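# Sort three cart parcels into trays by mail stop code

## Task

Take each of the three parcels off the cart and set it fully within the walls of the letter tray whose mail stop code matches the parcel's. Every tray has to stay on the desk or counter it began on. At the end, release the parcels and back the robot away, so nothing is held in place by the robot alone. The robot must stay upright and must not finish leaning, or the task fails.

## Robot and tools

ROBOT. TidyBot++: a base 0.54 m long, 0.50 m wide and 0.38 m tall on four powered casters, carrying one seven-joint arm with a two-finger gripper. The shoulder is 0.12 m ahead of the base centre and 0.68 m above the floor. Cameras: base_camera (pinhole, 644x364, vertical field 54.931 deg) and wrist_camera (fisheye, 644x476, aimed along the hand). Loose objects may occasionally get a short shove from outside.

FRAMES. Base frame: origin on the floor below the base centre, x forward, y left, z up. hand_pose is in this frame and marks the point between the finger pads; its z axis runs out along the fingers, its y axis is the closing direction. It may be off by 1-2 cm; trust the images. Odometry frame is where the base frame was at scene start. base_odometry counts wheel rotation, so slip looks like travel; it drifts a few cm and several degrees over roughly thirty moves. Heading is positive to the left, -3.142 to 3.142. base_tilt is in degrees, positive when leaning forward or right, with a fixed bias near 1 deg.

execute_actions. Arguments: "actions", a list with one action or empty (empty only reports state and images), and optional "cameras", a list from base_camera, wrist_camera, all (missing, null or ["all"] gives both; [] gives none). Images come in the order the "pictures" line lists. An action may hold "base", "joints" and "speeds"; its motions start together.
- base: exactly one key, each an offset from where the base stood in the last state report: translate_m (metres, forward +, -2 to 2), strafe_m (metres sideways, left +, -2 to 2), rotate_rad (radians, counter-clockwise seen from above +, -6.3 to 6.3).
- joints: absolute targets by name, angles in radians, one value each: joint_1_rad any angle (arm swivel; positive is clockwise from above, opposite to rotate_rad), joint_2_rad -2.249 to 2.249 (shoulder), joint_3_rad any angle, joint_4_rad -2.579 to 2.579 (elbow), joint_5_rad any angle, joint_6_rad -2.099 to 2.099 (wrist), joint_7_rad any angle, gripper_pos 0 (open) to 1 (closed). Finger gap is roughly 85 x (1 - gripper_pos) mm. Unbounded joints go the short way round, so send steps below half a turn. Done tolerances: 0.039 for joints 1-4, 0.056 for 5-7, 0.03 for the gripper. With the hand pointing down, joint_7_rad positive is counter-clockwise from above and 1.57 puts the fingers opening left-right. From joint_3_rad = 3.14, raising it swings a forward-bent forearm rightward; raising joint_5_rad swings a bent hand rightward.
- speeds: optional caps for this action only: translate_m and strafe_m 0.05-0.5 m/s, rotate_rad 0.1-1.57 rad/s; the maximum is the default.
An action runs at most 15 s; a base move needing over 8.667 s at its cap is refused. Any unknown key or out-of-range value rejects the whole call with no motion. A joint or base left out of an action may keep pushing toward an earlier target unseen. If a result reports a stop, later moving calls in the same reply are skipped.

wait: "seconds" 0 to 10; commands nothing, returns state and images.
zoom_image: "camera" (base_camera or wrist_camera) and "region" [x0, y0, x1, y1] in pixels of that camera's latest full image, top-left origin, no larger than 504 by 504.
finished_scene: "scene" integer; ends the scene for good once the last command has been held, and reports success. Use only when parcels rest inside trays by themselves. Replying with no tool call ends everything.

ARM GEOMETRY. Upper arm 0.42 m, forearm 0.31 m, hand 0.31 m to the hand point. With joint_1_rad 0, joint_3_rad 3.14, joint_5_rad 0 (near the start), the arm moves in the x-z plane. Angles from vertical, forward positive: upper = j2, forearm = j2 - j4, hand = j2 - j4 - j6. Hand reach ahead of the shoulder is the sum of length x sin(angle); height above it is the sum of length x cos(angle). Joints move up to 1.39 rad/s (1.22 for joints 5-7). The arm starts folded, hand down, poking 0.08 m past the base front, elbow up to 1.15 m. A downward hand gets no higher than about 0.94 m, and only near the base. Closed fingertips sit 20 mm past the hand point.

RESULT LINES. base_status and joint_status: "done"; "off_target" (stopped short, maybe still pushing); "contact_stop" or "time_out" (old target dropped, holding in place); "not_followed" with "joint command not followed" and "cause:" means a self-collision check blocked the arm targets (gripper still acts; the robot may retry them each action). There is no check against hitting the base; "ARM HIT" reports a hard hit. A blocked base pushes until timeout and may still say "done"; its contact_stop means it was shoved after arriving. on_its_own covers what you did not command. motor_effort gives percent of maximum, positive toward higher joint values, peak in brackets; readings are noisy and biased. Gripper at 1: "done" means empty; "off_target" means an object stopped the fingers.

ACCURACY. Friction leaves joints slightly off even with "all done"; repeating a target does nothing. Fix by sending each joint last command + (wanted - read). Held loads make the arm sag; do not send a joint its read angle while holding.

HAZARDS. Avoid drops, slams and hard pushes. Driving with the arm snagged above about 0.8 m can tip the robot; a sideways force on a raised hand can lift wheels; retract the arm or back off to right a lean. Torque sensor limits 104.5 N m (joints 1-4) and 51.3 N m (5-7), warnings at 56.7 and 29.4: hitting the limit freezes arm and gripper for 10 s and drops the rest of the call. Holding loads heats motors, even while you are composing a reply (the robot keeps the last command meanwhile): MOTOR HOT from 60 C, OVER-TEMPERATURE FAULT at 75 C, where the arm sinks and joint_status says "limit_stop_at_motor_heat"; resend targets afterward.

Each tool is called after "Emit:" as name([rows], argument=value, ...), one row to a line, values as JSON.

## Session

Emit:
execute_actions(actions=[])

Scene clock: 0.00 s.
base_odometry: x=+0.000 y=+0.000 heading=+0.000 (m, m, rad; odometry frame)
base_tilt: forward=-0.3 right=-0.1 (deg)
base_status: not commanded
joint_positions: joint_1_rad=-0.008 joint_2_rad=-0.339 joint_3_rad=+3.106 joint_4_rad=-2.510 joint_5_rad=+0.024 joint_6_rad=-0.882 joint_7_rad=+1.588 gripper_pos=+0.000
joint_status: not commanded
motor_effort: joint_1_rad=+0 joint_2_rad=-1 joint_3_rad=+1 joint_4_rad=+16 joint_5_rad=+1 joint_6_rad=+1 joint_7_rad=+0 (%)
hand_pose: x=+0.2659 y=+0.0008 z=+0.5910 quat_wxyz=(+0.015, +0.998, +0.037, +0.044) (m; base frame)
pictures: base_camera, wrist_camera
Images, in order (width x height): base_camera 644x364, wrist_camera 644x476.

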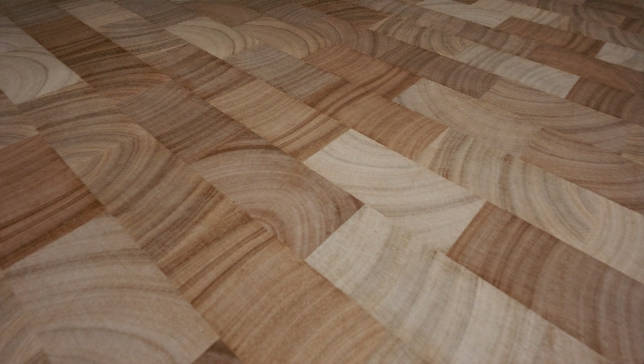

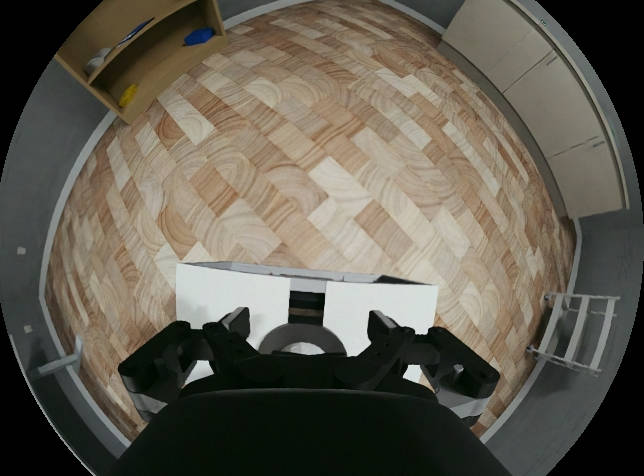

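Emit:
execute_actions([
  {"joints":{"joint_2_rad":-0.3,"joint_4_rad":-1.2,"joint_6_rad":-1.0}},
], cameras=["wrist_camera"])

Emit:
execute_actions([
  {"joints":{"joint_1_rad":1.6}},
], cameras=["wrist_camera"])

Emit:
execute_actions([
  {"joints":{"joint_1_rad":3.1}},
], cameras=["wrist_camera"])

Emit:
execute_actions([
  {"joints":{"joint_1_rad":4.7}},
], cameras=["wrist_camera"])

Scene clock: 7.53 s.
base_odometry: x=+0.000 y=+0.000 heading=+0.000 (m, m, rad; odometry frame)
base_tilt: forward=-0.3 right=-0.2 (deg)
base_status: not commanded
joint_positions: joint_1_rad=-0.008 joint_2_rad=-0.319 joint_3_rad=+3.106 joint_4_rad=-1.208 joint_5_rad=+0.024 joint_6_rad=-0.956 joint_7_rad=+1.588 gripper_pos=+0.000
joint_status: all done
motor_effort: joint_1_rad=+1(0) joint_2_rad=-8(11) joint_3_rad=+0(1) joint_4_rad=+21(24) joint_5_rad=+1(1) joint_6_rad=+8(8) joint_7_rad=+0(0) (%)
hand_pose: x=+0.5299 y=+0.0186 z=+1.1952 quat_wxyz=(+0.009, +0.796, +0.027, +0.604) (m; base frame)
pictures: wrist_camera
Images, in order (width x height): wrist_camera 644x476.

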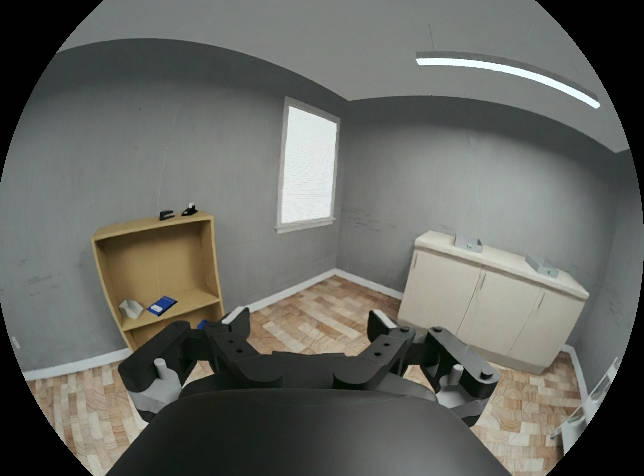

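Scene clock: 10.37 s.
base_odometry: x=+0.000 y=+0.000 heading=+0.000 (m, m, rad; odometry frame)
base_tilt: forward=-0.3 right=-0.2 (deg)
base_status: not commanded
joint_positions: joint_1_rad=+1.577 joint_2_rad=-0.316 joint_3_rad=+3.106 joint_4_rad=-1.208 joint_5_rad=+0.024 joint_6_rad=-0.956 joint_7_rad=+1.588 gripper_pos=+0.000
joint_status: all done
motor_effort: joint_1_rad=+0(1) joint_2_rad=-8(9) joint_3_rad=+0(1) joint_4_rad=+21(21) joint_5_rad=+1(1) joint_6_rad=+8(8) joint_7_rad=+0(0) (%)
hand_pose: x=+0.1316 y=-0.4127 z=+1.1940 quat_wxyz=(+0.435, +0.579, -0.549, +0.417) (m; base frame)
pictures: wrist_camera
Images, in order (width x height): wrist_camera 644x476.

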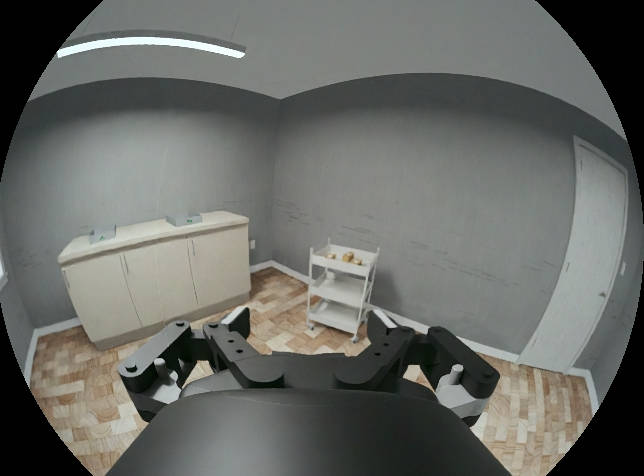

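Scene clock: 13.10 s.
base_odometry: x=+0.000 y=+0.000 heading=+0.000 (m, m, rad; odometry frame)
base_tilt: forward=-0.3 right=-0.3 (deg)
base_status: not commanded
joint_positions: joint_1_rad=+3.077 joint_2_rad=-0.316 joint_3_rad=+3.106 joint_4_rad=-1.208 joint_5_rad=+0.024 joint_6_rad=-0.956 joint_7_rad=+1.588 gripper_pos=+0.000
joint_status: all done
motor_effort: joint_1_rad=+0(1) joint_2_rad=-7(9) joint_3_rad=+0(1) joint_4_rad=+21(21) joint_5_rad=+1(1) joint_6_rad=+8(8) joint_7_rad=+0(1) (%)
hand_pose: x=-0.2918 y=-0.0418 z=+1.1939 quat_wxyz=(+0.603, +0.049, -0.796, +0.008) (m; base frame)
pictures: wrist_camera
Images, in order (width x height): wrist_camera 644x476.

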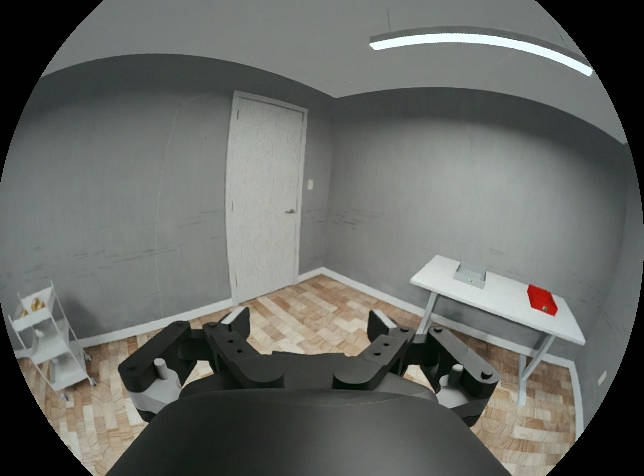

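Scene clock: 15.90 s.
base_odometry: x=+0.000 y=+0.000 heading=+0.000 (m, m, rad; odometry frame)
base_tilt: forward=-0.3 right=-0.2 (deg)
base_status: not commanded
joint_positions: joint_1_rad=+4.677 joint_2_rad=-0.316 joint_3_rad=+3.106 joint_4_rad=-1.208 joint_5_rad=+0.024 joint_6_rad=-0.956 joint_7_rad=+1.588 gripper_pos=+0.000
joint_status: all done
motor_effort: joint_1_rad=+0(0) joint_2_rad=-8(9) joint_3_rad=+0(1) joint_4_rad=+20(21) joint_5_rad=+1(1) joint_6_rad=+8(8) joint_7_rad=+1(0) (%)
hand_pose: x=+0.0892 y=+0.4120 z=+1.1939 quat_wxyz=(+0.426, -0.537, -0.590, -0.427) (m; base frame)
pictures: wrist_camera
Images, in order (width x height): wrist_camera 644x476.

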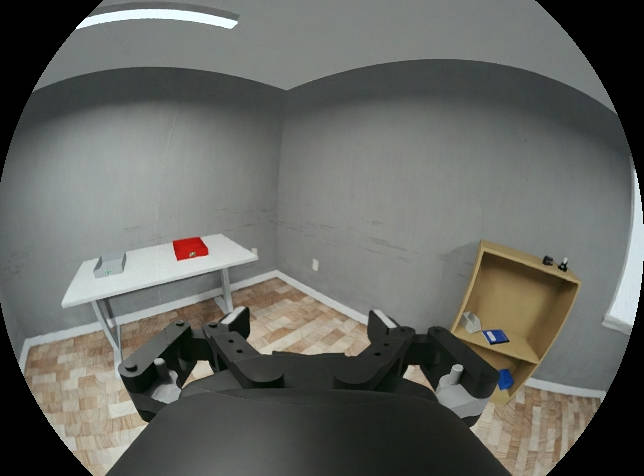

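Emit:
zoom_image(camera="wrist_camera", region=[60, 220, 260, 310])

Region (60, 220, 260, 310) of wrist_camera's 644x476 image, scaled by 2.520; it fills the top 227 rows of this view, and the rest is white.

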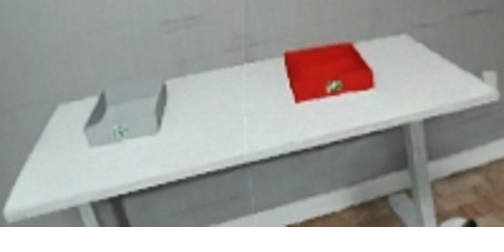

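Emit:
execute_actions([
  {"base":{"rotate_rad":-2.3},"joints":{"joint_1_rad":6.28}},
])

Emit:
execute_actions([
  {"base":{"strafe_m":1.0}},
])

Scene clock: 27.17 s.
base_odometry: x=+0.000 y=+0.000 heading=-2.299 (m, m, rad; odometry frame)
base_tilt: forward=-0.2 right=-0.2 (deg)
base_status: done
joint_positions: joint_1_rad=+6.261 joint_2_rad=-0.286 joint_3_rad=+3.106 joint_4_rad=-1.208 joint_5_rad=+0.024 joint_6_rad=-0.956 joint_7_rad=+1.588 gripper_pos=+0.000
joint_status: all done
motor_effort: joint_1_rad=+0(1) joint_2_rad=-8(15) joint_3_rad=+1(2) joint_4_rad=+21(23) joint_5_rad=+1(2) joint_6_rad=+8(9) joint_7_rad=+0(1) (%)
hand_pose: x=+0.5465 y=+0.0246 z=+1.1812 quat_wxyz=(-0.004, -0.806, -0.033, -0.591) (m; base frame)
pictures: base_camera, wrist_camera
Images, in order (width x height): base_camera 644x364, wrist_camera 644x476.

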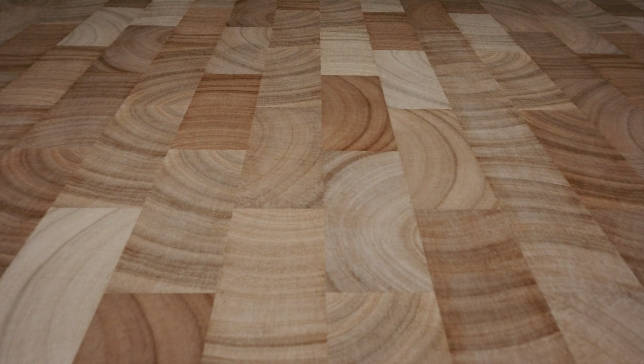

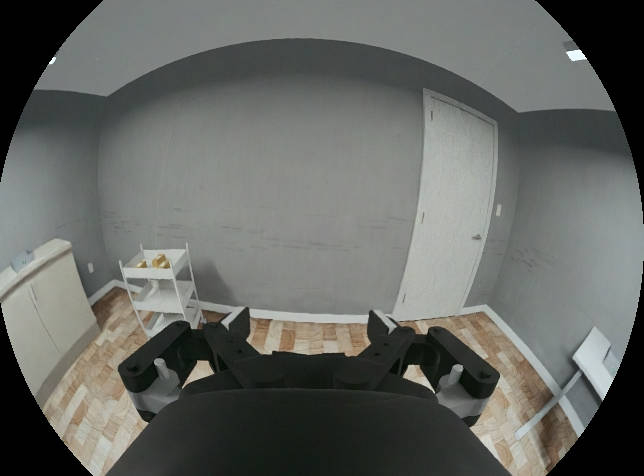

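Scene clock: 30.53 s.
base_odometry: x=+0.745 y=-0.667 heading=-2.300 (m, m, rad; odometry frame)
base_tilt: forward=-0.3 right=-0.2 (deg)
base_status: done
joint_positions: joint_1_rad=+6.262 joint_2_rad=-0.286 joint_3_rad=+3.106 joint_4_rad=-1.208 joint_5_rad=+0.024 joint_6_rad=-0.956 joint_7_rad=+1.588 gripper_pos=+0.000
joint_status: not commanded
motor_effort: joint_1_rad=+1(1) joint_2_rad=-9(10) joint_3_rad=+1(3) joint_4_rad=+21(21) joint_5_rad=+1(2) joint_6_rad=+8(8) joint_7_rad=+0(0) (%)
hand_pose: x=+0.5465 y=+0.0241 z=+1.1811 quat_wxyz=(-0.005, -0.806, -0.032, -0.591) (m; base frame)
pictures: base_camera, wrist_camera
Images, in order (width x height): base_camera 644x364, wrist_camera 644x476.

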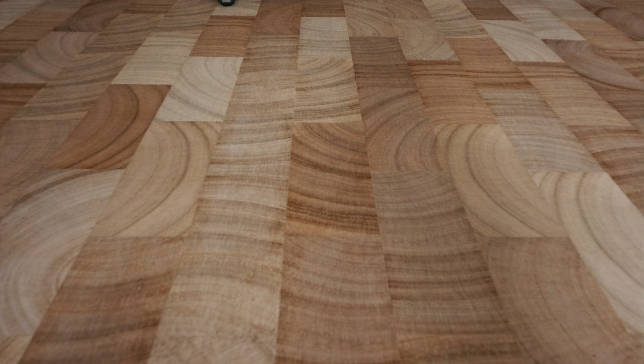

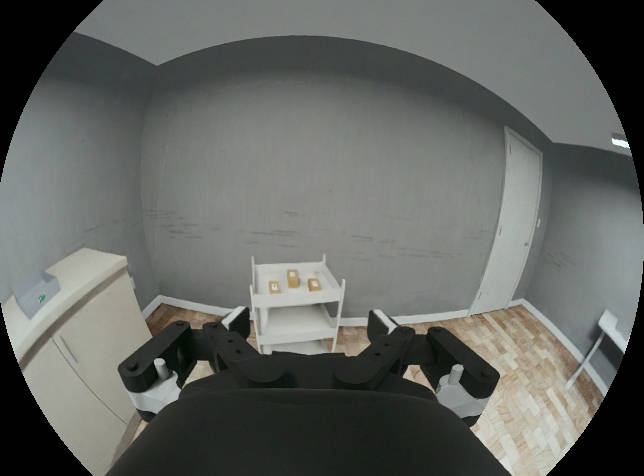

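Emit:
execute_actions([
  {"base":{"strafe_m":0.1},"joints":{"joint_1_rad":4.6}},
], cameras=["wrist_camera"])

Scene clock: 35.47 s.
base_odometry: x=+0.820 y=-0.734 heading=-2.301 (m, m, rad; odometry frame)
base_tilt: forward=-0.2 right=-0.2 (deg)
base_status: done
joint_positions: joint_1_rad=+4.623 joint_2_rad=-0.286 joint_3_rad=+3.106 joint_4_rad=-1.208 joint_5_rad=+0.024 joint_6_rad=-0.957 joint_7_rad=+1.588 gripper_pos=+0.000
joint_status: all done
motor_effort: joint_1_rad=+1(1) joint_2_rad=-9(12) joint_3_rad=+0(3) joint_4_rad=+22(23) joint_5_rad=+1(0) joint_6_rad=+8(8) joint_7_rad=+1(1) (%)
hand_pose: x=+0.0658 y=+0.4247 z=+1.1810 quat_wxyz=(+0.428, -0.527, -0.611, -0.406) (m; base frame)
pictures: wrist_camera
Images, in order (width x height): wrist_camera 644x476.

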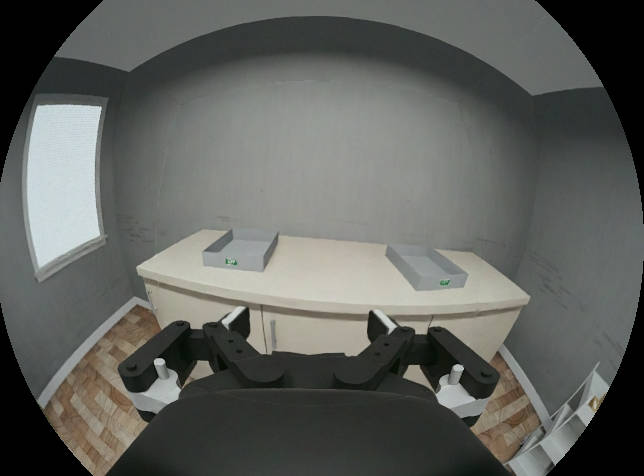

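Emit:
zoom_image(camera="wrist_camera", region=[195, 225, 285, 285])

Emit:
zoom_image(camera="wrist_camera", region=[385, 240, 475, 300])

Region (195, 225, 285, 285) of wrist_camera's 644x476 image, scaled by 5.600.

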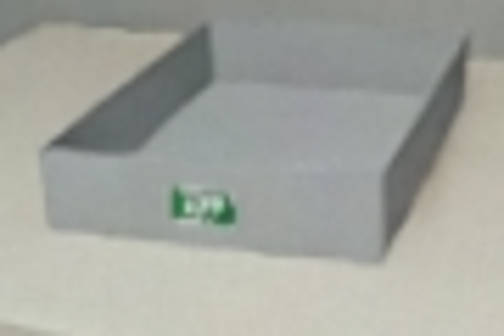

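Region (385, 240, 475, 300) of wrist_camera's 644x476 image, scaled by 5.600.

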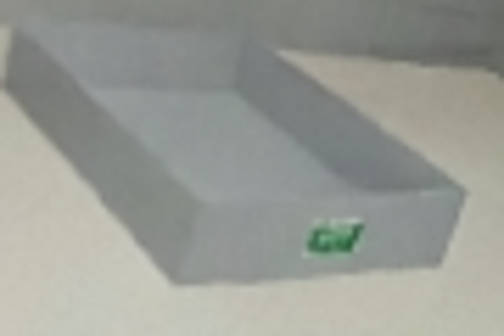

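Emit:
execute_actions([
  {"joints":{"joint_1_rad":4.3,"joint_2_rad":0.5,"joint_4_rad":-0.8,"joint_6_rad":-0.4}},
], cameras=["wrist_camera"])

Scene clock: 43.03 s.
base_odometry: x=+0.820 y=-0.734 heading=-2.301 (m, m, rad; odometry frame)
base_tilt: forward=-0.3 right=-0.3 (deg)
base_status: not commanded
joint_positions: joint_1_rad=+4.321 joint_2_rad=+0.502 joint_3_rad=+3.106 joint_4_rad=-0.813 joint_5_rad=+0.024 joint_6_rad=-0.444 joint_7_rad=+1.588 gripper_pos=+0.000
joint_status: all done
motor_effort: joint_1_rad=+0(2) joint_2_rad=-43(47) joint_3_rad=-1(1) joint_4_rad=+25(27) joint_5_rad=+1(1) joint_6_rad=+8(9) joint_7_rad=+1(0) (%)
hand_pose: x=-0.2065 y=+0.7441 z=+1.0721 quat_wxyz=(+0.530, -0.413, -0.650, -0.354) (m; base frame)
pictures: wrist_camera
Images, in order (width x height): wrist_camera 644x476.

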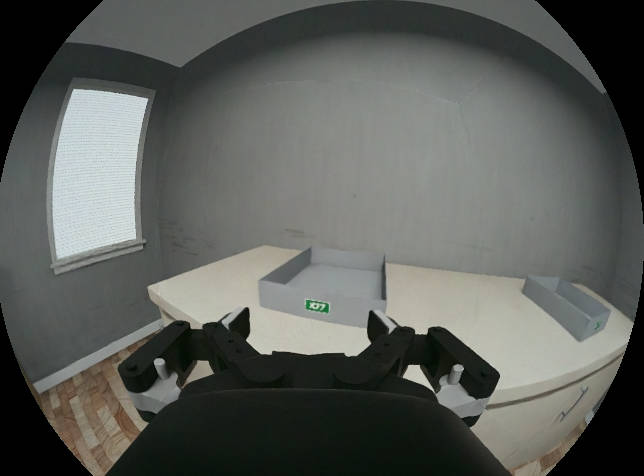

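Emit:
zoom_image(camera="wrist_camera", region=[290, 285, 350, 325])

Emit:
execute_actions([
  {"joints":{"joint_1_rad":5.1}},
], cameras=["wrist_camera"])

Region (290, 285, 350, 325) of wrist_camera's 644x476 image, scaled by 8.400.

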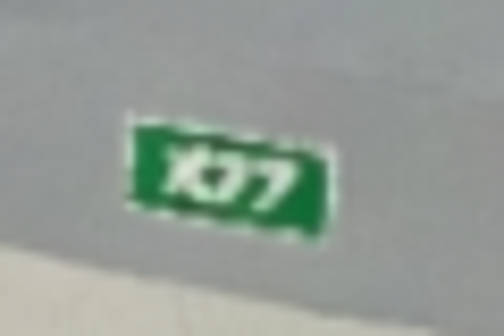

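Scene clock: 46.87 s.
base_odometry: x=+0.820 y=-0.734 heading=-2.301 (m, m, rad; odometry frame)
base_tilt: forward=-0.2 right=-0.3 (deg)
base_status: not commanded
joint_positions: joint_1_rad=+5.084 joint_2_rad=+0.502 joint_3_rad=+3.106 joint_4_rad=-0.813 joint_5_rad=+0.024 joint_6_rad=-0.444 joint_7_rad=+1.588 gripper_pos=+0.000
joint_status: all done
motor_effort: joint_1_rad=+1(4) joint_2_rad=-43(45) joint_3_rad=+0(2) joint_4_rad=+24(25) joint_5_rad=+1(0) joint_6_rad=+8(8) joint_7_rad=+1(1) (%)
hand_pose: x=+0.3979 y=+0.7628 z=+1.0721 quat_wxyz=(+0.360, -0.625, -0.450, -0.526) (m; base frame)
pictures: wrist_camera
Images, in order (width x height): wrist_camera 644x476.

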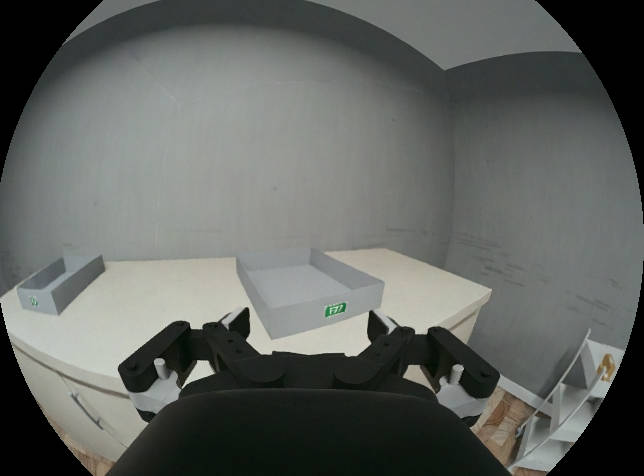

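Emit:
zoom_image(camera="wrist_camera", region=[305, 290, 365, 330])

Region (305, 290, 365, 330) of wrist_camera's 644x476 image, scaled by 8.400.

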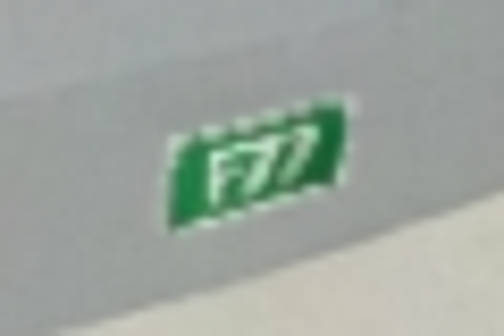

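Emit:
execute_actions([
  {"base":{"translate_m":0.5},"joints":{"joint_1_rad":6.30,"joint_2_rad":0.15,"joint_3_rad":3.17,"joint_4_rad":-1.0,"joint_5_rad":-0.03,"joint_6_rad":-1.45}},
])

Scene clock: 53.57 s.
base_odometry: x=+0.487 y=-1.107 heading=-2.300 (m, m, rad; odometry frame)
base_tilt: forward=-0.2 right=-0.2 (deg)
base_status: done
joint_positions: joint_1_rad=+6.280 joint_2_rad=+0.165 joint_3_rad=+3.151 joint_4_rad=-0.986 joint_5_rad=-0.004 joint_6_rad=-1.409 joint_7_rad=+1.588 gripper_pos=+0.000
joint_status: all done
motor_effort: joint_1_rad=+1(6) joint_2_rad=-27(46) joint_3_rad=+0(3) joint_4_rad=+21(25) joint_5_rad=+1(0) joint_6_rad=+5(8) joint_7_rad=+0(0) (%)
hand_pose: x=+0.6464 y=-0.0001 z=+0.9648 quat_wxyz=(-0.002, -0.958, -0.006, -0.287) (m; base frame)
pictures: base_camera, wrist_camera
Images, in order (width x height): base_camera 644x364, wrist_camera 644x476.

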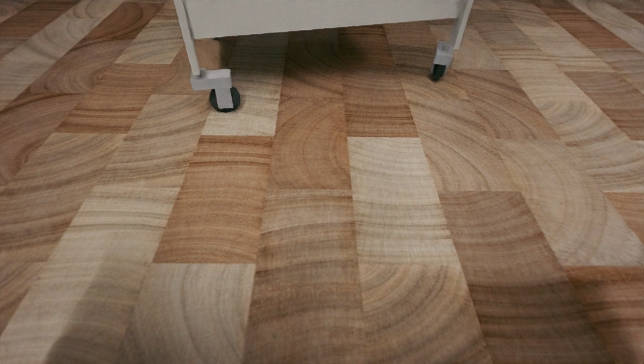

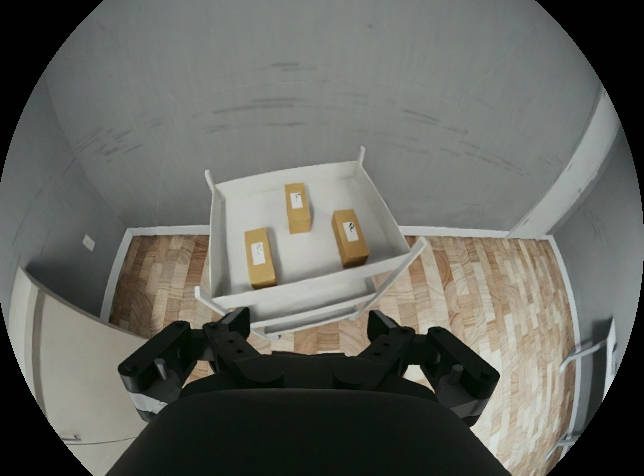

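Emit:
zoom_image(camera="wrist_camera", region=[230, 170, 390, 300])

Region (230, 170, 390, 300) of wrist_camera's 644x476 image, scaled by 3.150; it fills the top 410 rows of this view, and the rest is white.

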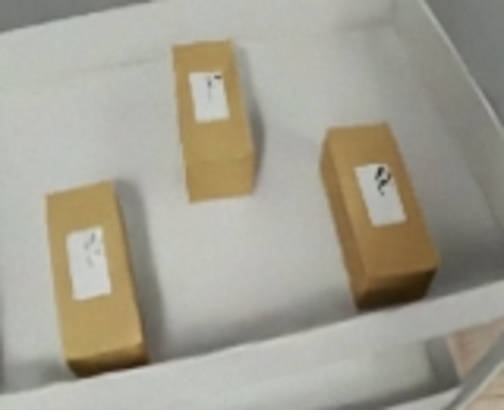

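Emit:
execute_actions([
  {"base":{"translate_m":0.35},"joints":{"joint_2_rad":0.227,"joint_4_rad":-0.93,"joint_6_rad":-2.0}},
])

Scene clock: 61.83 s.
base_odometry: x=+0.254 y=-1.368 heading=-2.300 (m, m, rad; odometry frame)
base_tilt: forward=-0.2 right=-0.3 (deg)
base_status: done
joint_positions: joint_1_rad=+6.280 joint_2_rad=+0.226 joint_3_rad=+3.151 joint_4_rad=-0.939 joint_5_rad=-0.005 joint_6_rad=-1.978 joint_7_rad=+1.588 gripper_pos=+0.000
joint_status: all done
motor_effort: joint_1_rad=+1(2) joint_2_rad=-24(29) joint_3_rad=+0(1) joint_4_rad=+17(21) joint_5_rad=+1(0) joint_6_rad=+1(4) joint_7_rad=+0(1) (%)
hand_pose: x=+0.5018 y=+0.0010 z=+0.9045 quat_wxyz=(+0.001, -1.000, -0.007, +0.001) (m; base frame)
pictures: base_camera, wrist_camera
Images, in order (width x height): base_camera 644x364, wrist_camera 644x476.

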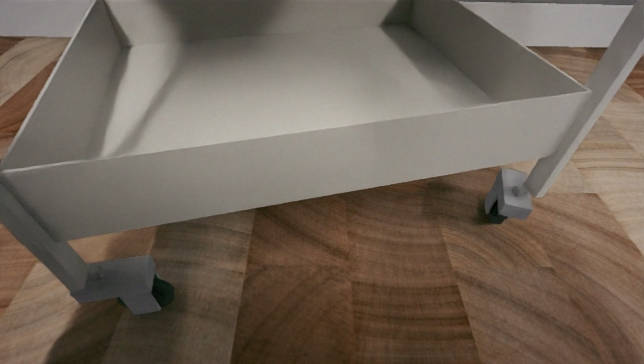

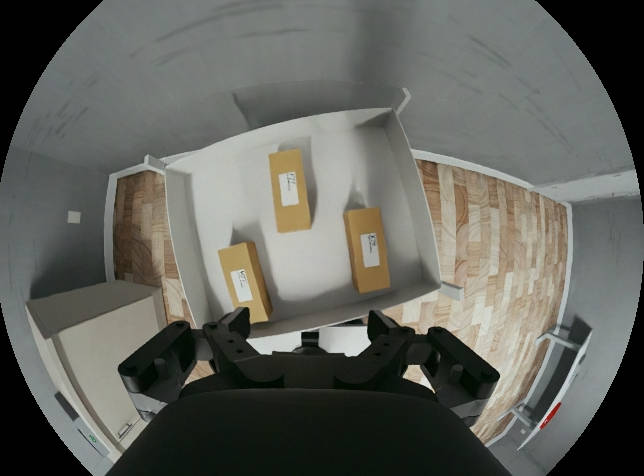

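Emit:
zoom_image(camera="wrist_camera", region=[210, 140, 400, 330])

Region (210, 140, 400, 330) of wrist_camera's 644x476 image, scaled by 2.653.

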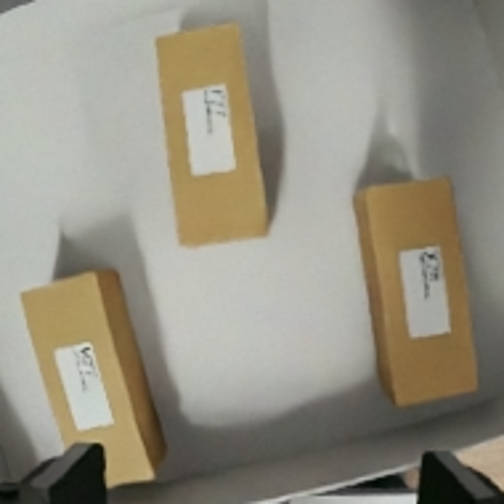

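Emit:
execute_actions([
  {"joints":{"joint_1_rad":6.18,"joint_2_rad":0.105,"joint_4_rad":-1.565,"joint_6_rad":-0.90}},
], cameras=["wrist_camera"])

Scene clock: 83.43 s.
base_odometry: x=+0.254 y=-1.368 heading=-2.300 (m, m, rad; odometry frame)
base_tilt: forward=-0.2 right=-0.2 (deg)
base_status: not commanded
joint_positions: joint_1_rad=+6.205 joint_2_rad=+0.125 joint_3_rad=+3.151 joint_4_rad=-1.554 joint_5_rad=-0.005 joint_6_rad=-0.941 joint_7_rad=+1.588 gripper_pos=+0.000
joint_status: all done
motor_effort: joint_1_rad=+0(0) joint_2_rad=-26(28) joint_3_rad=+0(0) joint_4_rad=+22(21) joint_5_rad=+1(0) joint_6_rad=+4(4) joint_7_rad=+1(0) (%)
hand_pose: x=+0.6378 y=+0.0384 z=+0.7951 quat_wxyz=(+0.009, -0.965, -0.041, -0.257) (m; base frame)
pictures: wrist_camera
Images, in order (width x height): wrist_camera 644x476.

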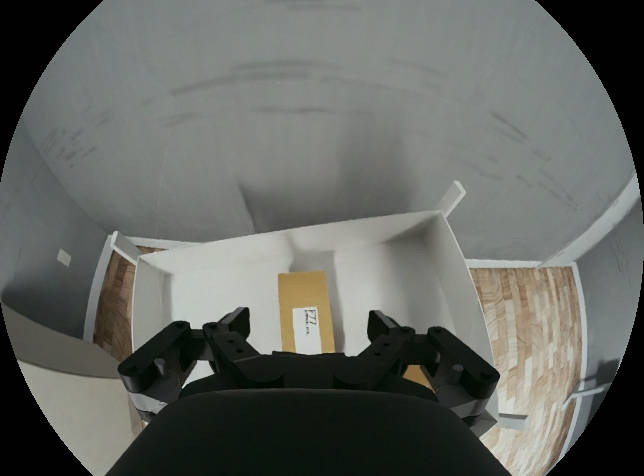

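Emit:
execute_actions([
  {"joints":{"joint_2_rad":0.17,"joint_4_rad":-1.77,"joint_6_rad":-0.635,"joint_7_rad":1.68}},
], cameras=["wrist_camera"])

Scene clock: 90.00 s.
base_odometry: x=+0.254 y=-1.368 heading=-2.300 (m, m, rad; odometry frame)
base_tilt: forward=-0.2 right=-0.2 (deg)
base_status: not commanded
joint_positions: joint_1_rad=+6.205 joint_2_rad=+0.160 joint_3_rad=+3.151 joint_4_rad=-1.764 joint_5_rad=-0.005 joint_6_rad=-0.678 joint_7_rad=+1.654 gripper_pos=+0.000
joint_status: all done
motor_effort: joint_1_rad=+0(0) joint_2_rad=-26(29) joint_3_rad=+0(0) joint_4_rad=+21(22) joint_5_rad=+1(1) joint_6_rad=+4(4) joint_7_rad=+1(2) (%)
hand_pose: x=+0.6397 y=+0.0382 z=+0.7214 quat_wxyz=(-0.001, -0.961, -0.072, -0.266) (m; base frame)
pictures: wrist_camera
Images, in order (width x height): wrist_camera 644x476.

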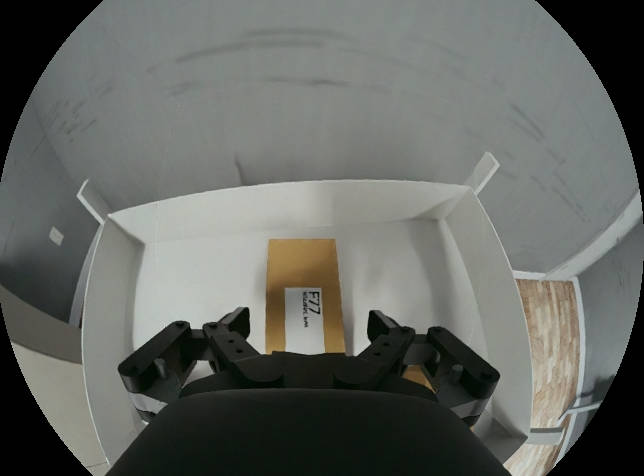

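Emit:
execute_actions([
  {"joints":{"joint_2_rad":0.19,"joint_4_rad":-1.808,"joint_6_rad":-0.58}},
], cameras=["wrist_camera"])

Scene clock: 94.70 s.
base_odometry: x=+0.254 y=-1.368 heading=-2.300 (m, m, rad; odometry frame)
base_tilt: forward=-0.2 right=-0.2 (deg)
base_status: not commanded
joint_positions: joint_1_rad=+6.205 joint_2_rad=+0.175 joint_3_rad=+3.151 joint_4_rad=-1.799 joint_5_rad=-0.005 joint_6_rad=-0.622 joint_7_rad=+1.654 gripper_pos=+0.000
joint_status: all done
motor_effort: joint_1_rad=+0(0) joint_2_rad=-28(28) joint_3_rad=+0(0) joint_4_rad=+20(21) joint_5_rad=+1(1) joint_6_rad=+4(5) joint_7_rad=+0(0) (%)
hand_pose: x=+0.6417 y=+0.0382 z=+0.7067 quat_wxyz=(-0.001, -0.960, -0.072, -0.269) (m; base frame)
pictures: wrist_camera
Images, in order (width x height): wrist_camera 644x476.

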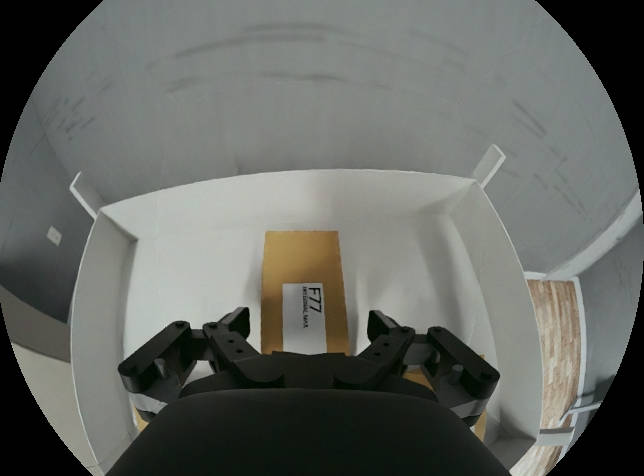

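Emit:
execute_actions([
  {"joints":{"gripper_pos":1}},
], cameras=["wrist_camera"])

Scene clock: 96.97 s.
base_odometry: x=+0.254 y=-1.368 heading=-2.300 (m, m, rad; odometry frame)
base_tilt: forward=-0.3 right=-0.2 (deg)
base_status: not commanded
joint_positions: joint_1_rad=+6.205 joint_2_rad=+0.175 joint_3_rad=+3.151 joint_4_rad=-1.798 joint_5_rad=-0.006 joint_6_rad=-0.621 joint_7_rad=+1.654 gripper_pos=+0.440
joint_status: gripper_pos off_target (ended at +0.440, target +1.000)
motor_effort: joint_1_rad=+0(1) joint_2_rad=-25(27) joint_3_rad=+0(1) joint_4_rad=+19(21) joint_5_rad=+1(1) joint_6_rad=+4(5) joint_7_rad=+1(1) (%)
hand_pose: x=+0.6422 y=+0.0387 z=+0.7074 quat_wxyz=(+0.000, -0.960, -0.072, -0.271) (m; base frame)
pictures: wrist_camera
Images, in order (width x height): wrist_camera 644x476.

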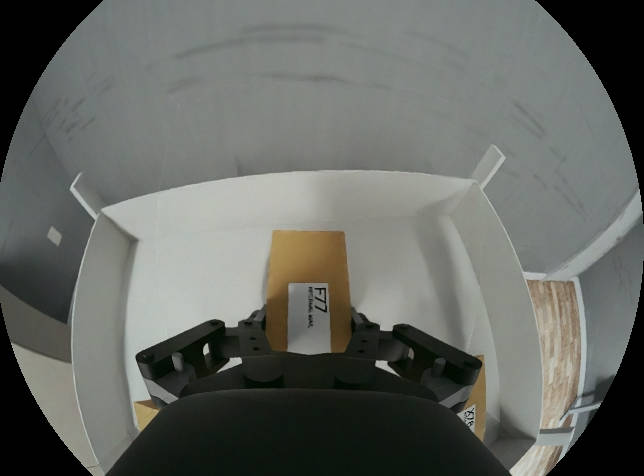

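Emit:
execute_actions([
  {"joints":{"joint_2_rad":0.10,"joint_4_rad":-1.50,"joint_6_rad":-1.03}},
], cameras=[])

Emit:
execute_actions([
  {"base":{"translate_m":-0.47},"joints":{"joint_2_rad":0.07,"joint_4_rad":-0.68,"joint_6_rad":-1.84}},
], cameras=[])

Emit:
execute_actions([
  {"base":{"strafe_m":0.25},"joints":{"joint_1_rad":4.69}},
])

Scene clock: 102.13 s.
base_odometry: x=+0.254 y=-1.368 heading=-2.300 (m, m, rad; odometry frame)
base_tilt: forward=-0.2 right=-0.2 (deg)
base_status: not commanded
joint_positions: joint_1_rad=+6.205 joint_2_rad=+0.115 joint_3_rad=+3.151 joint_4_rad=-1.513 joint_5_rad=-0.006 joint_6_rad=-0.991 joint_7_rad=+1.654 gripper_pos=+0.440
joint_status: all done
motor_effort: joint_1_rad=+1(0) joint_2_rad=-29(31) joint_3_rad=+0(0) joint_4_rad=+23(24) joint_5_rad=+1(1) joint_6_rad=+4(6) joint_7_rad=+1(0) (%)
hand_pose: x=+0.6353 y=+0.0387 z=+0.8125 quat_wxyz=(+0.000, -0.963, -0.073, -0.259) (m; base frame)
pictures: none
No camera images: the call's "cameras" was empty. Leave "cameras" out to get every camera's image.

Scene clock: 104.53 s.
base_odometry: x=+0.567 y=-1.018 heading=-2.301 (m, m, rad; odometry frame)
base_tilt: forward=-0.2 right=-0.2 (deg)
base_status: done
joint_positions: joint_1_rad=+6.201 joint_2_rad=+0.068 joint_3_rad=+3.153 joint_4_rad=-0.690 joint_5_rad=-0.010 joint_6_rad=-1.804 joint_7_rad=+1.654 gripper_pos=+0.440
joint_status: all done
motor_effort: joint_1_rad=+0(3) joint_2_rad=-20(32) joint_3_rad=+0(3) joint_4_rad=+17(24) joint_5_rad=+1(1) joint_6_rad=+5(5) joint_7_rad=+1(0) (%)
hand_pose: x=+0.5330 y=+0.0340 z=+1.0695 quat_wxyz=(+0.002, -0.955, -0.076, -0.286) (m; base frame)
pictures: none
No camera images: the call's "cameras" was empty. Leave "cameras" out to get every camera's image.

Scene clock: 107.27 s.
base_odometry: x=+0.754 y=-1.184 heading=-2.300 (m, m, rad; odometry frame)
base_tilt: forward=-0.3 right=-0.2 (deg)
base_status: done
joint_positions: joint_1_rad=+4.712 joint_2_rad=+0.074 joint_3_rad=+3.156 joint_4_rad=-0.690 joint_5_rad=-0.010 joint_6_rad=-1.804 joint_7_rad=+1.654 gripper_pos=+0.440
joint_status: all done
motor_effort: joint_1_rad=+2(3) joint_2_rad=-20(25) joint_3_rad=+0(2) joint_4_rad=+17(19) joint_5_rad=+1(1) joint_6_rad=+5(5) joint_7_rad=+0(1) (%)
hand_pose: x=+0.1199 y=+0.4175 z=+1.0672 quat_wxyz=(+0.193, -0.652, -0.703, -0.207) (m; base frame)
pictures: base_camera, wrist_camera
Images, in order (width x height): base_camera 644x364, wrist_camera 644x476.

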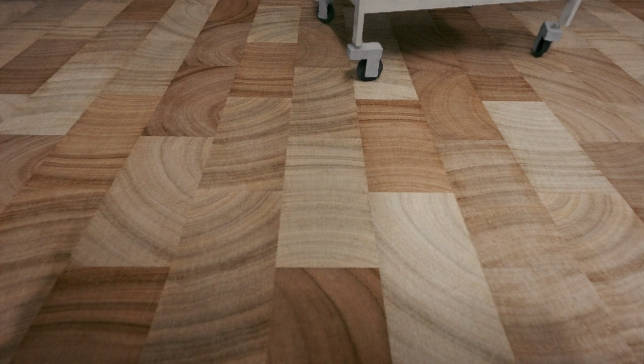

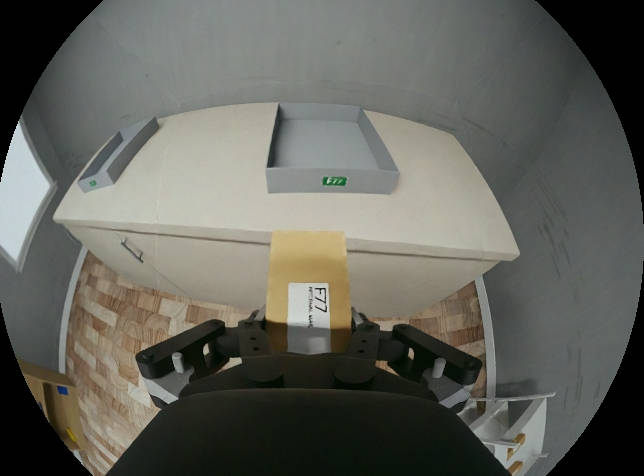

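Emit:
execute_actions([
  {"base":{"strafe_m":0.32}},
])

Scene clock: 114.03 s.
base_odometry: x=+0.993 y=-1.397 heading=-2.299 (m, m, rad; odometry frame)
base_tilt: forward=-0.2 right=-0.3 (deg)
base_status: done
joint_positions: joint_1_rad=+4.712 joint_2_rad=+0.082 joint_3_rad=+3.156 joint_4_rad=-0.689 joint_5_rad=-0.010 joint_6_rad=-1.805 joint_7_rad=+1.654 gripper_pos=+0.440
joint_status: not commanded
motor_effort: joint_1_rad=+0(0) joint_2_rad=-21(26) joint_3_rad=+0(1) joint_4_rad=+18(19) joint_5_rad=+1(0) joint_6_rad=+5(5) joint_7_rad=+1(1) (%)
hand_pose: x=+0.1198 y=+0.4203 z=+1.0637 quat_wxyz=(+0.190, -0.653, -0.704, -0.204) (m; base frame)
pictures: base_camera, wrist_camera
Images, in order (width x height): base_camera 644x364, wrist_camera 644x476.

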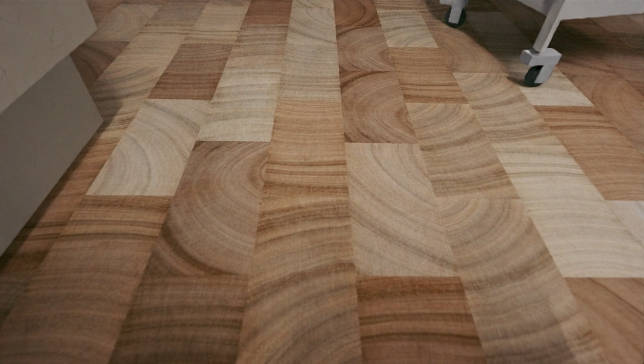

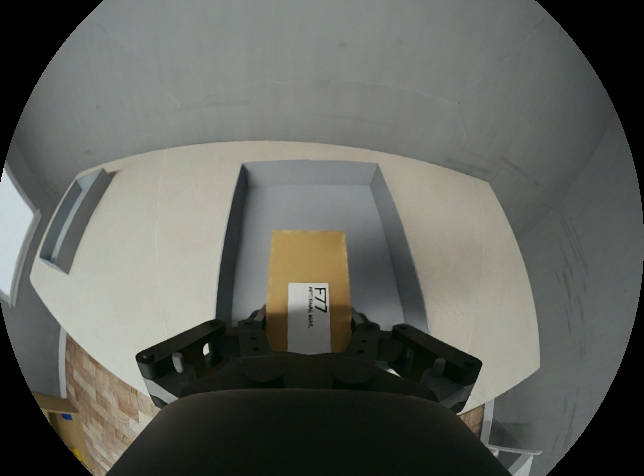

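Emit:
execute_actions([
  {"joints":{"joint_2_rad":0.345,"joint_4_rad":-0.465,"joint_6_rad":-1.74}},
], cameras=["wrist_camera"])

Scene clock: 120.17 s.
base_odometry: x=+0.993 y=-1.397 heading=-2.299 (m, m, rad; odometry frame)
base_tilt: forward=-0.2 right=-0.2 (deg)
base_status: not commanded
joint_positions: joint_1_rad=+4.712 joint_2_rad=+0.358 joint_3_rad=+3.156 joint_4_rad=-0.482 joint_5_rad=-0.010 joint_6_rad=-1.784 joint_7_rad=+1.654 gripper_pos=+0.440
joint_status: all done
motor_effort: joint_1_rad=+1(1) joint_2_rad=-33(37) joint_3_rad=+0(1) joint_4_rad=+19(20) joint_5_rad=+1(1) joint_6_rad=+4(5) joint_7_rad=+1(0) (%)
hand_pose: x=+0.1197 y=+0.5355 z=+1.0149 quat_wxyz=(+0.173, -0.657, -0.709, -0.188) (m; base frame)
pictures: wrist_camera
Images, in order (width x height): wrist_camera 644x476.

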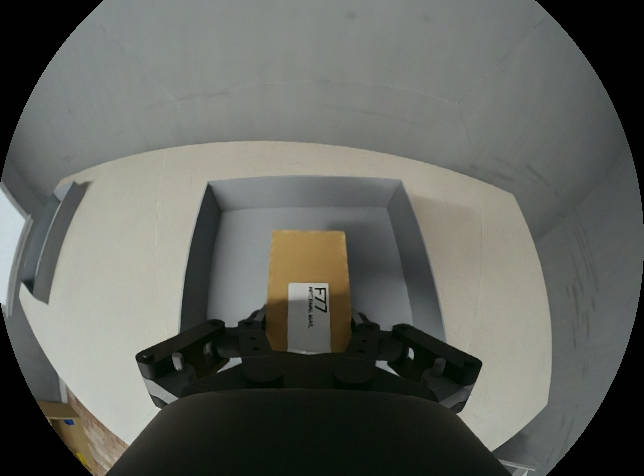

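Emit:
execute_actions([
  {"joints":{"joint_2_rad":0.24,"joint_4_rad":-0.885,"joint_6_rad":-1.42}},
], cameras=["wrist_camera"])

Scene clock: 124.40 s.
base_odometry: x=+0.993 y=-1.397 heading=-2.299 (m, m, rad; odometry frame)
base_tilt: forward=-0.3 right=-0.2 (deg)
base_status: not commanded
joint_positions: joint_1_rad=+4.712 joint_2_rad=+0.256 joint_3_rad=+3.156 joint_4_rad=-0.872 joint_5_rad=-0.010 joint_6_rad=-1.463 joint_7_rad=+1.654 gripper_pos=+0.440
joint_status: all done
motor_effort: joint_1_rad=+0(0) joint_2_rad=-31(34) joint_3_rad=+0(0) joint_4_rad=+20(21) joint_5_rad=+1(2) joint_6_rad=+4(5) joint_7_rad=+1(0) (%)
hand_pose: x=+0.1208 y=+0.5537 z=+0.9585 quat_wxyz=(+0.185, -0.655, -0.705, -0.199) (m; base frame)
pictures: wrist_camera
Images, in order (width x height): wrist_camera 644x476.

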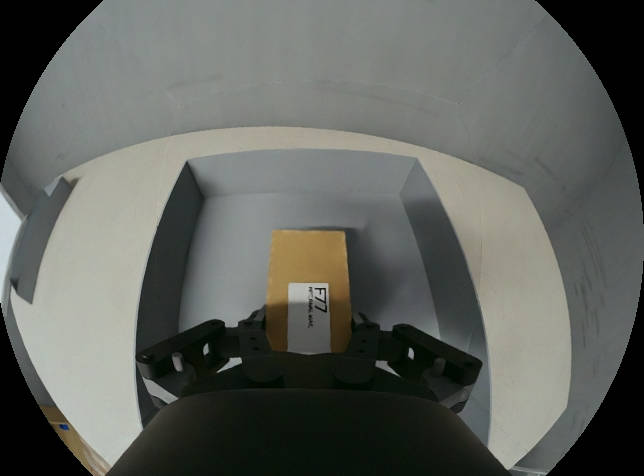

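Emit:
execute_actions([
  {"joints":{"joint_4_rad":-0.97,"joint_6_rad":-1.34}},
], cameras=["wrist_camera"])

Scene clock: 126.53 s.
base_odometry: x=+0.993 y=-1.397 heading=-2.299 (m, m, rad; odometry frame)
base_tilt: forward=-0.3 right=-0.3 (deg)
base_status: not commanded
joint_positions: joint_1_rad=+4.712 joint_2_rad=+0.224 joint_3_rad=+3.156 joint_4_rad=-0.935 joint_5_rad=-0.010 joint_6_rad=-1.379 joint_7_rad=+1.654 gripper_pos=+0.440
joint_status: all done
motor_effort: joint_1_rad=+0(0) joint_2_rad=-24(30) joint_3_rad=+0(0) joint_4_rad=+17(21) joint_5_rad=+1(1) joint_6_rad=+4(4) joint_7_rad=+1(1) (%)
hand_pose: x=+0.1211 y=+0.5585 z=+0.9615 quat_wxyz=(+0.202, -0.650, -0.699, -0.218) (m; base frame)
pictures: wrist_camera
Images, in order (width x height): wrist_camera 644x476.

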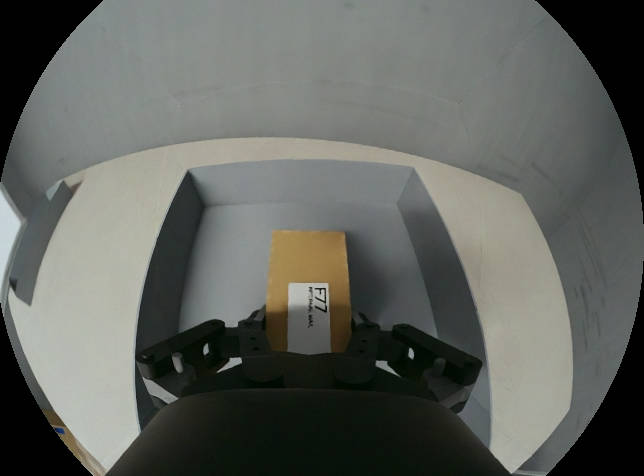

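Emit:
execute_actions([
  {"joints":{"joint_4_rad":-0.90,"gripper_pos":0}},
], cameras=["wrist_camera"])

Emit:
execute_actions([
  {"joints":{"joint_2_rad":0.07,"joint_4_rad":-0.68,"joint_6_rad":-1.7}},
], cameras=["wrist_camera"])

Scene clock: 131.30 s.
base_odometry: x=+0.993 y=-1.397 heading=-2.299 (m, m, rad; odometry frame)
base_tilt: forward=-0.2 right=-0.2 (deg)
base_status: not commanded
joint_positions: joint_1_rad=+4.712 joint_2_rad=+0.236 joint_3_rad=+3.156 joint_4_rad=-0.914 joint_5_rad=-0.010 joint_6_rad=-1.379 joint_7_rad=+1.654 gripper_pos=+0.000
joint_status: all done
motor_effort: joint_1_rad=+1(1) joint_2_rad=-30(32) joint_3_rad=+0(0) joint_4_rad=+21(23) joint_5_rad=+1(1) joint_6_rad=+5(5) joint_7_rad=+0(0) (%)
hand_pose: x=+0.1211 y=+0.5645 z=+0.9647 quat_wxyz=(+0.205, -0.649, -0.698, -0.221) (m; base frame)
pictures: wrist_camera
Images, in order (width x height): wrist_camera 644x476.

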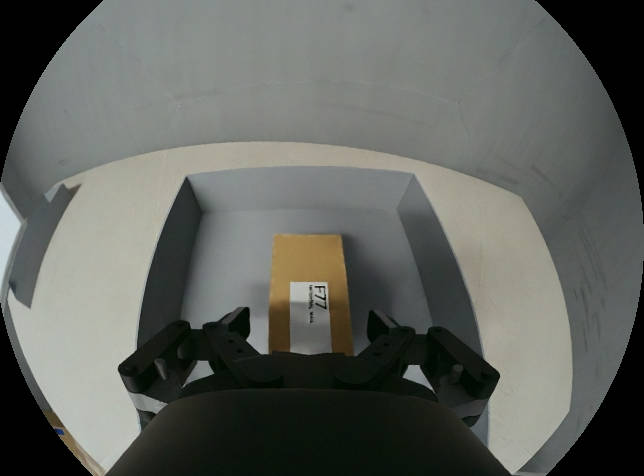

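Scene clock: 132.87 s.
base_odometry: x=+0.993 y=-1.397 heading=-2.299 (m, m, rad; odometry frame)
base_tilt: forward=-0.3 right=-0.2 (deg)
base_status: not commanded
joint_positions: joint_1_rad=+4.712 joint_2_rad=+0.062 joint_3_rad=+3.156 joint_4_rad=-0.680 joint_5_rad=-0.010 joint_6_rad=-1.660 joint_7_rad=+1.654 gripper_pos=+0.000
joint_status: all done
motor_effort: joint_1_rad=+1(1) joint_2_rad=-20(35) joint_3_rad=+0(1) joint_4_rad=+17(23) joint_5_rad=+1(1) joint_6_rad=+6(7) joint_7_rad=+0(0) (%)
hand_pose: x=+0.1202 y=+0.4484 z=+1.1034 quat_wxyz=(+0.246, -0.634, -0.684, -0.265) (m; base frame)
pictures: wrist_camera
Images, in order (width x height): wrist_camera 644x476.

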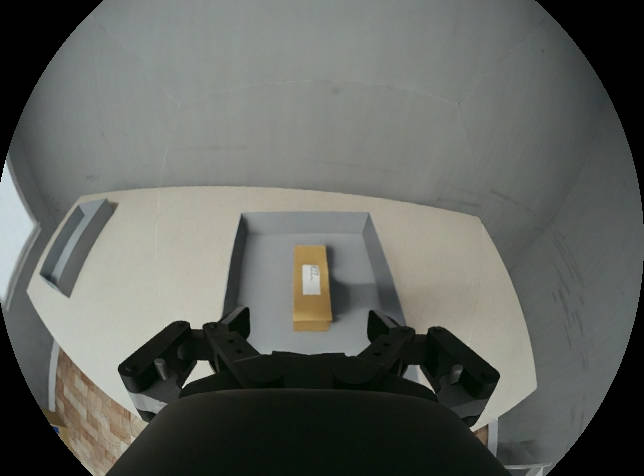

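Emit:
execute_actions([
  {"base":{"strafe_m":-0.555},"joints":{"joint_1_rad":6.105,"joint_7_rad":1.55}},
], cameras=[])

Emit:
execute_actions([
  {"base":{"translate_m":0.33},"joints":{"joint_2_rad":0.12,"joint_4_rad":-1.50,"joint_6_rad":-0.96}},
])

Scene clock: 140.10 s.
base_odometry: x=+0.578 y=-1.028 heading=-2.298 (m, m, rad; odometry frame)
base_tilt: forward=-0.3 right=-0.2 (deg)
base_status: done
joint_positions: joint_1_rad=+6.088 joint_2_rad=+0.073 joint_3_rad=+3.158 joint_4_rad=-0.680 joint_5_rad=-0.012 joint_6_rad=-1.661 joint_7_rad=+1.577 gripper_pos=+0.000
joint_status: all done
motor_effort: joint_1_rad=+0(4) joint_2_rad=-20(28) joint_3_rad=+0(2) joint_4_rad=+18(20) joint_5_rad=+1(2) joint_6_rad=+6(6) joint_7_rad=+0(0) (%)
hand_pose: x=+0.5637 y=+0.0863 z=+1.0984 quat_wxyz=(+0.036, -0.930, -0.089, -0.354) (m; base frame)
pictures: none
No camera images: the call's "cameras" was empty. Leave "cameras" out to get every camera's image.

Scene clock: 142.20 s.
base_odometry: x=+0.358 y=-1.275 heading=-2.299 (m, m, rad; odometry frame)
base_tilt: forward=-0.2 right=-0.2 (deg)
base_status: done
joint_positions: joint_1_rad=+6.088 joint_2_rad=+0.123 joint_3_rad=+3.158 joint_4_rad=-1.490 joint_5_rad=-0.012 joint_6_rad=-1.004 joint_7_rad=+1.577 gripper_pos=+0.000
joint_status: all done
motor_effort: joint_1_rad=+0(2) joint_2_rad=-27(32) joint_3_rad=-1(1) joint_4_rad=+22(23) joint_5_rad=+1(1) joint_6_rad=+4(6) joint_7_rad=+1(0) (%)
hand_pose: x=+0.6317 y=+0.0979 z=+0.8171 quat_wxyz=(+0.027, -0.962, -0.088, -0.258) (m; base frame)
pictures: base_camera, wrist_camera
Images, in order (width x height): base_camera 644x364, wrist_camera 644x476.

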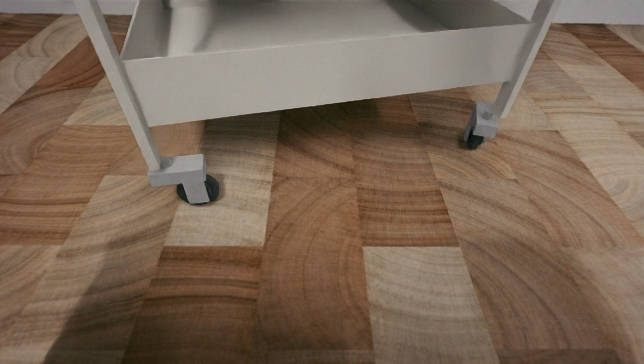

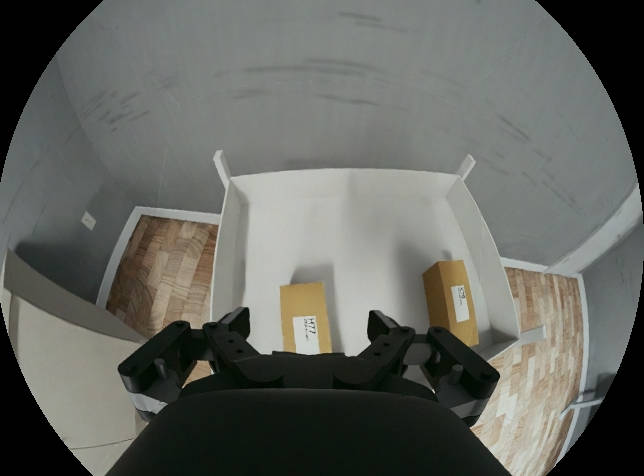

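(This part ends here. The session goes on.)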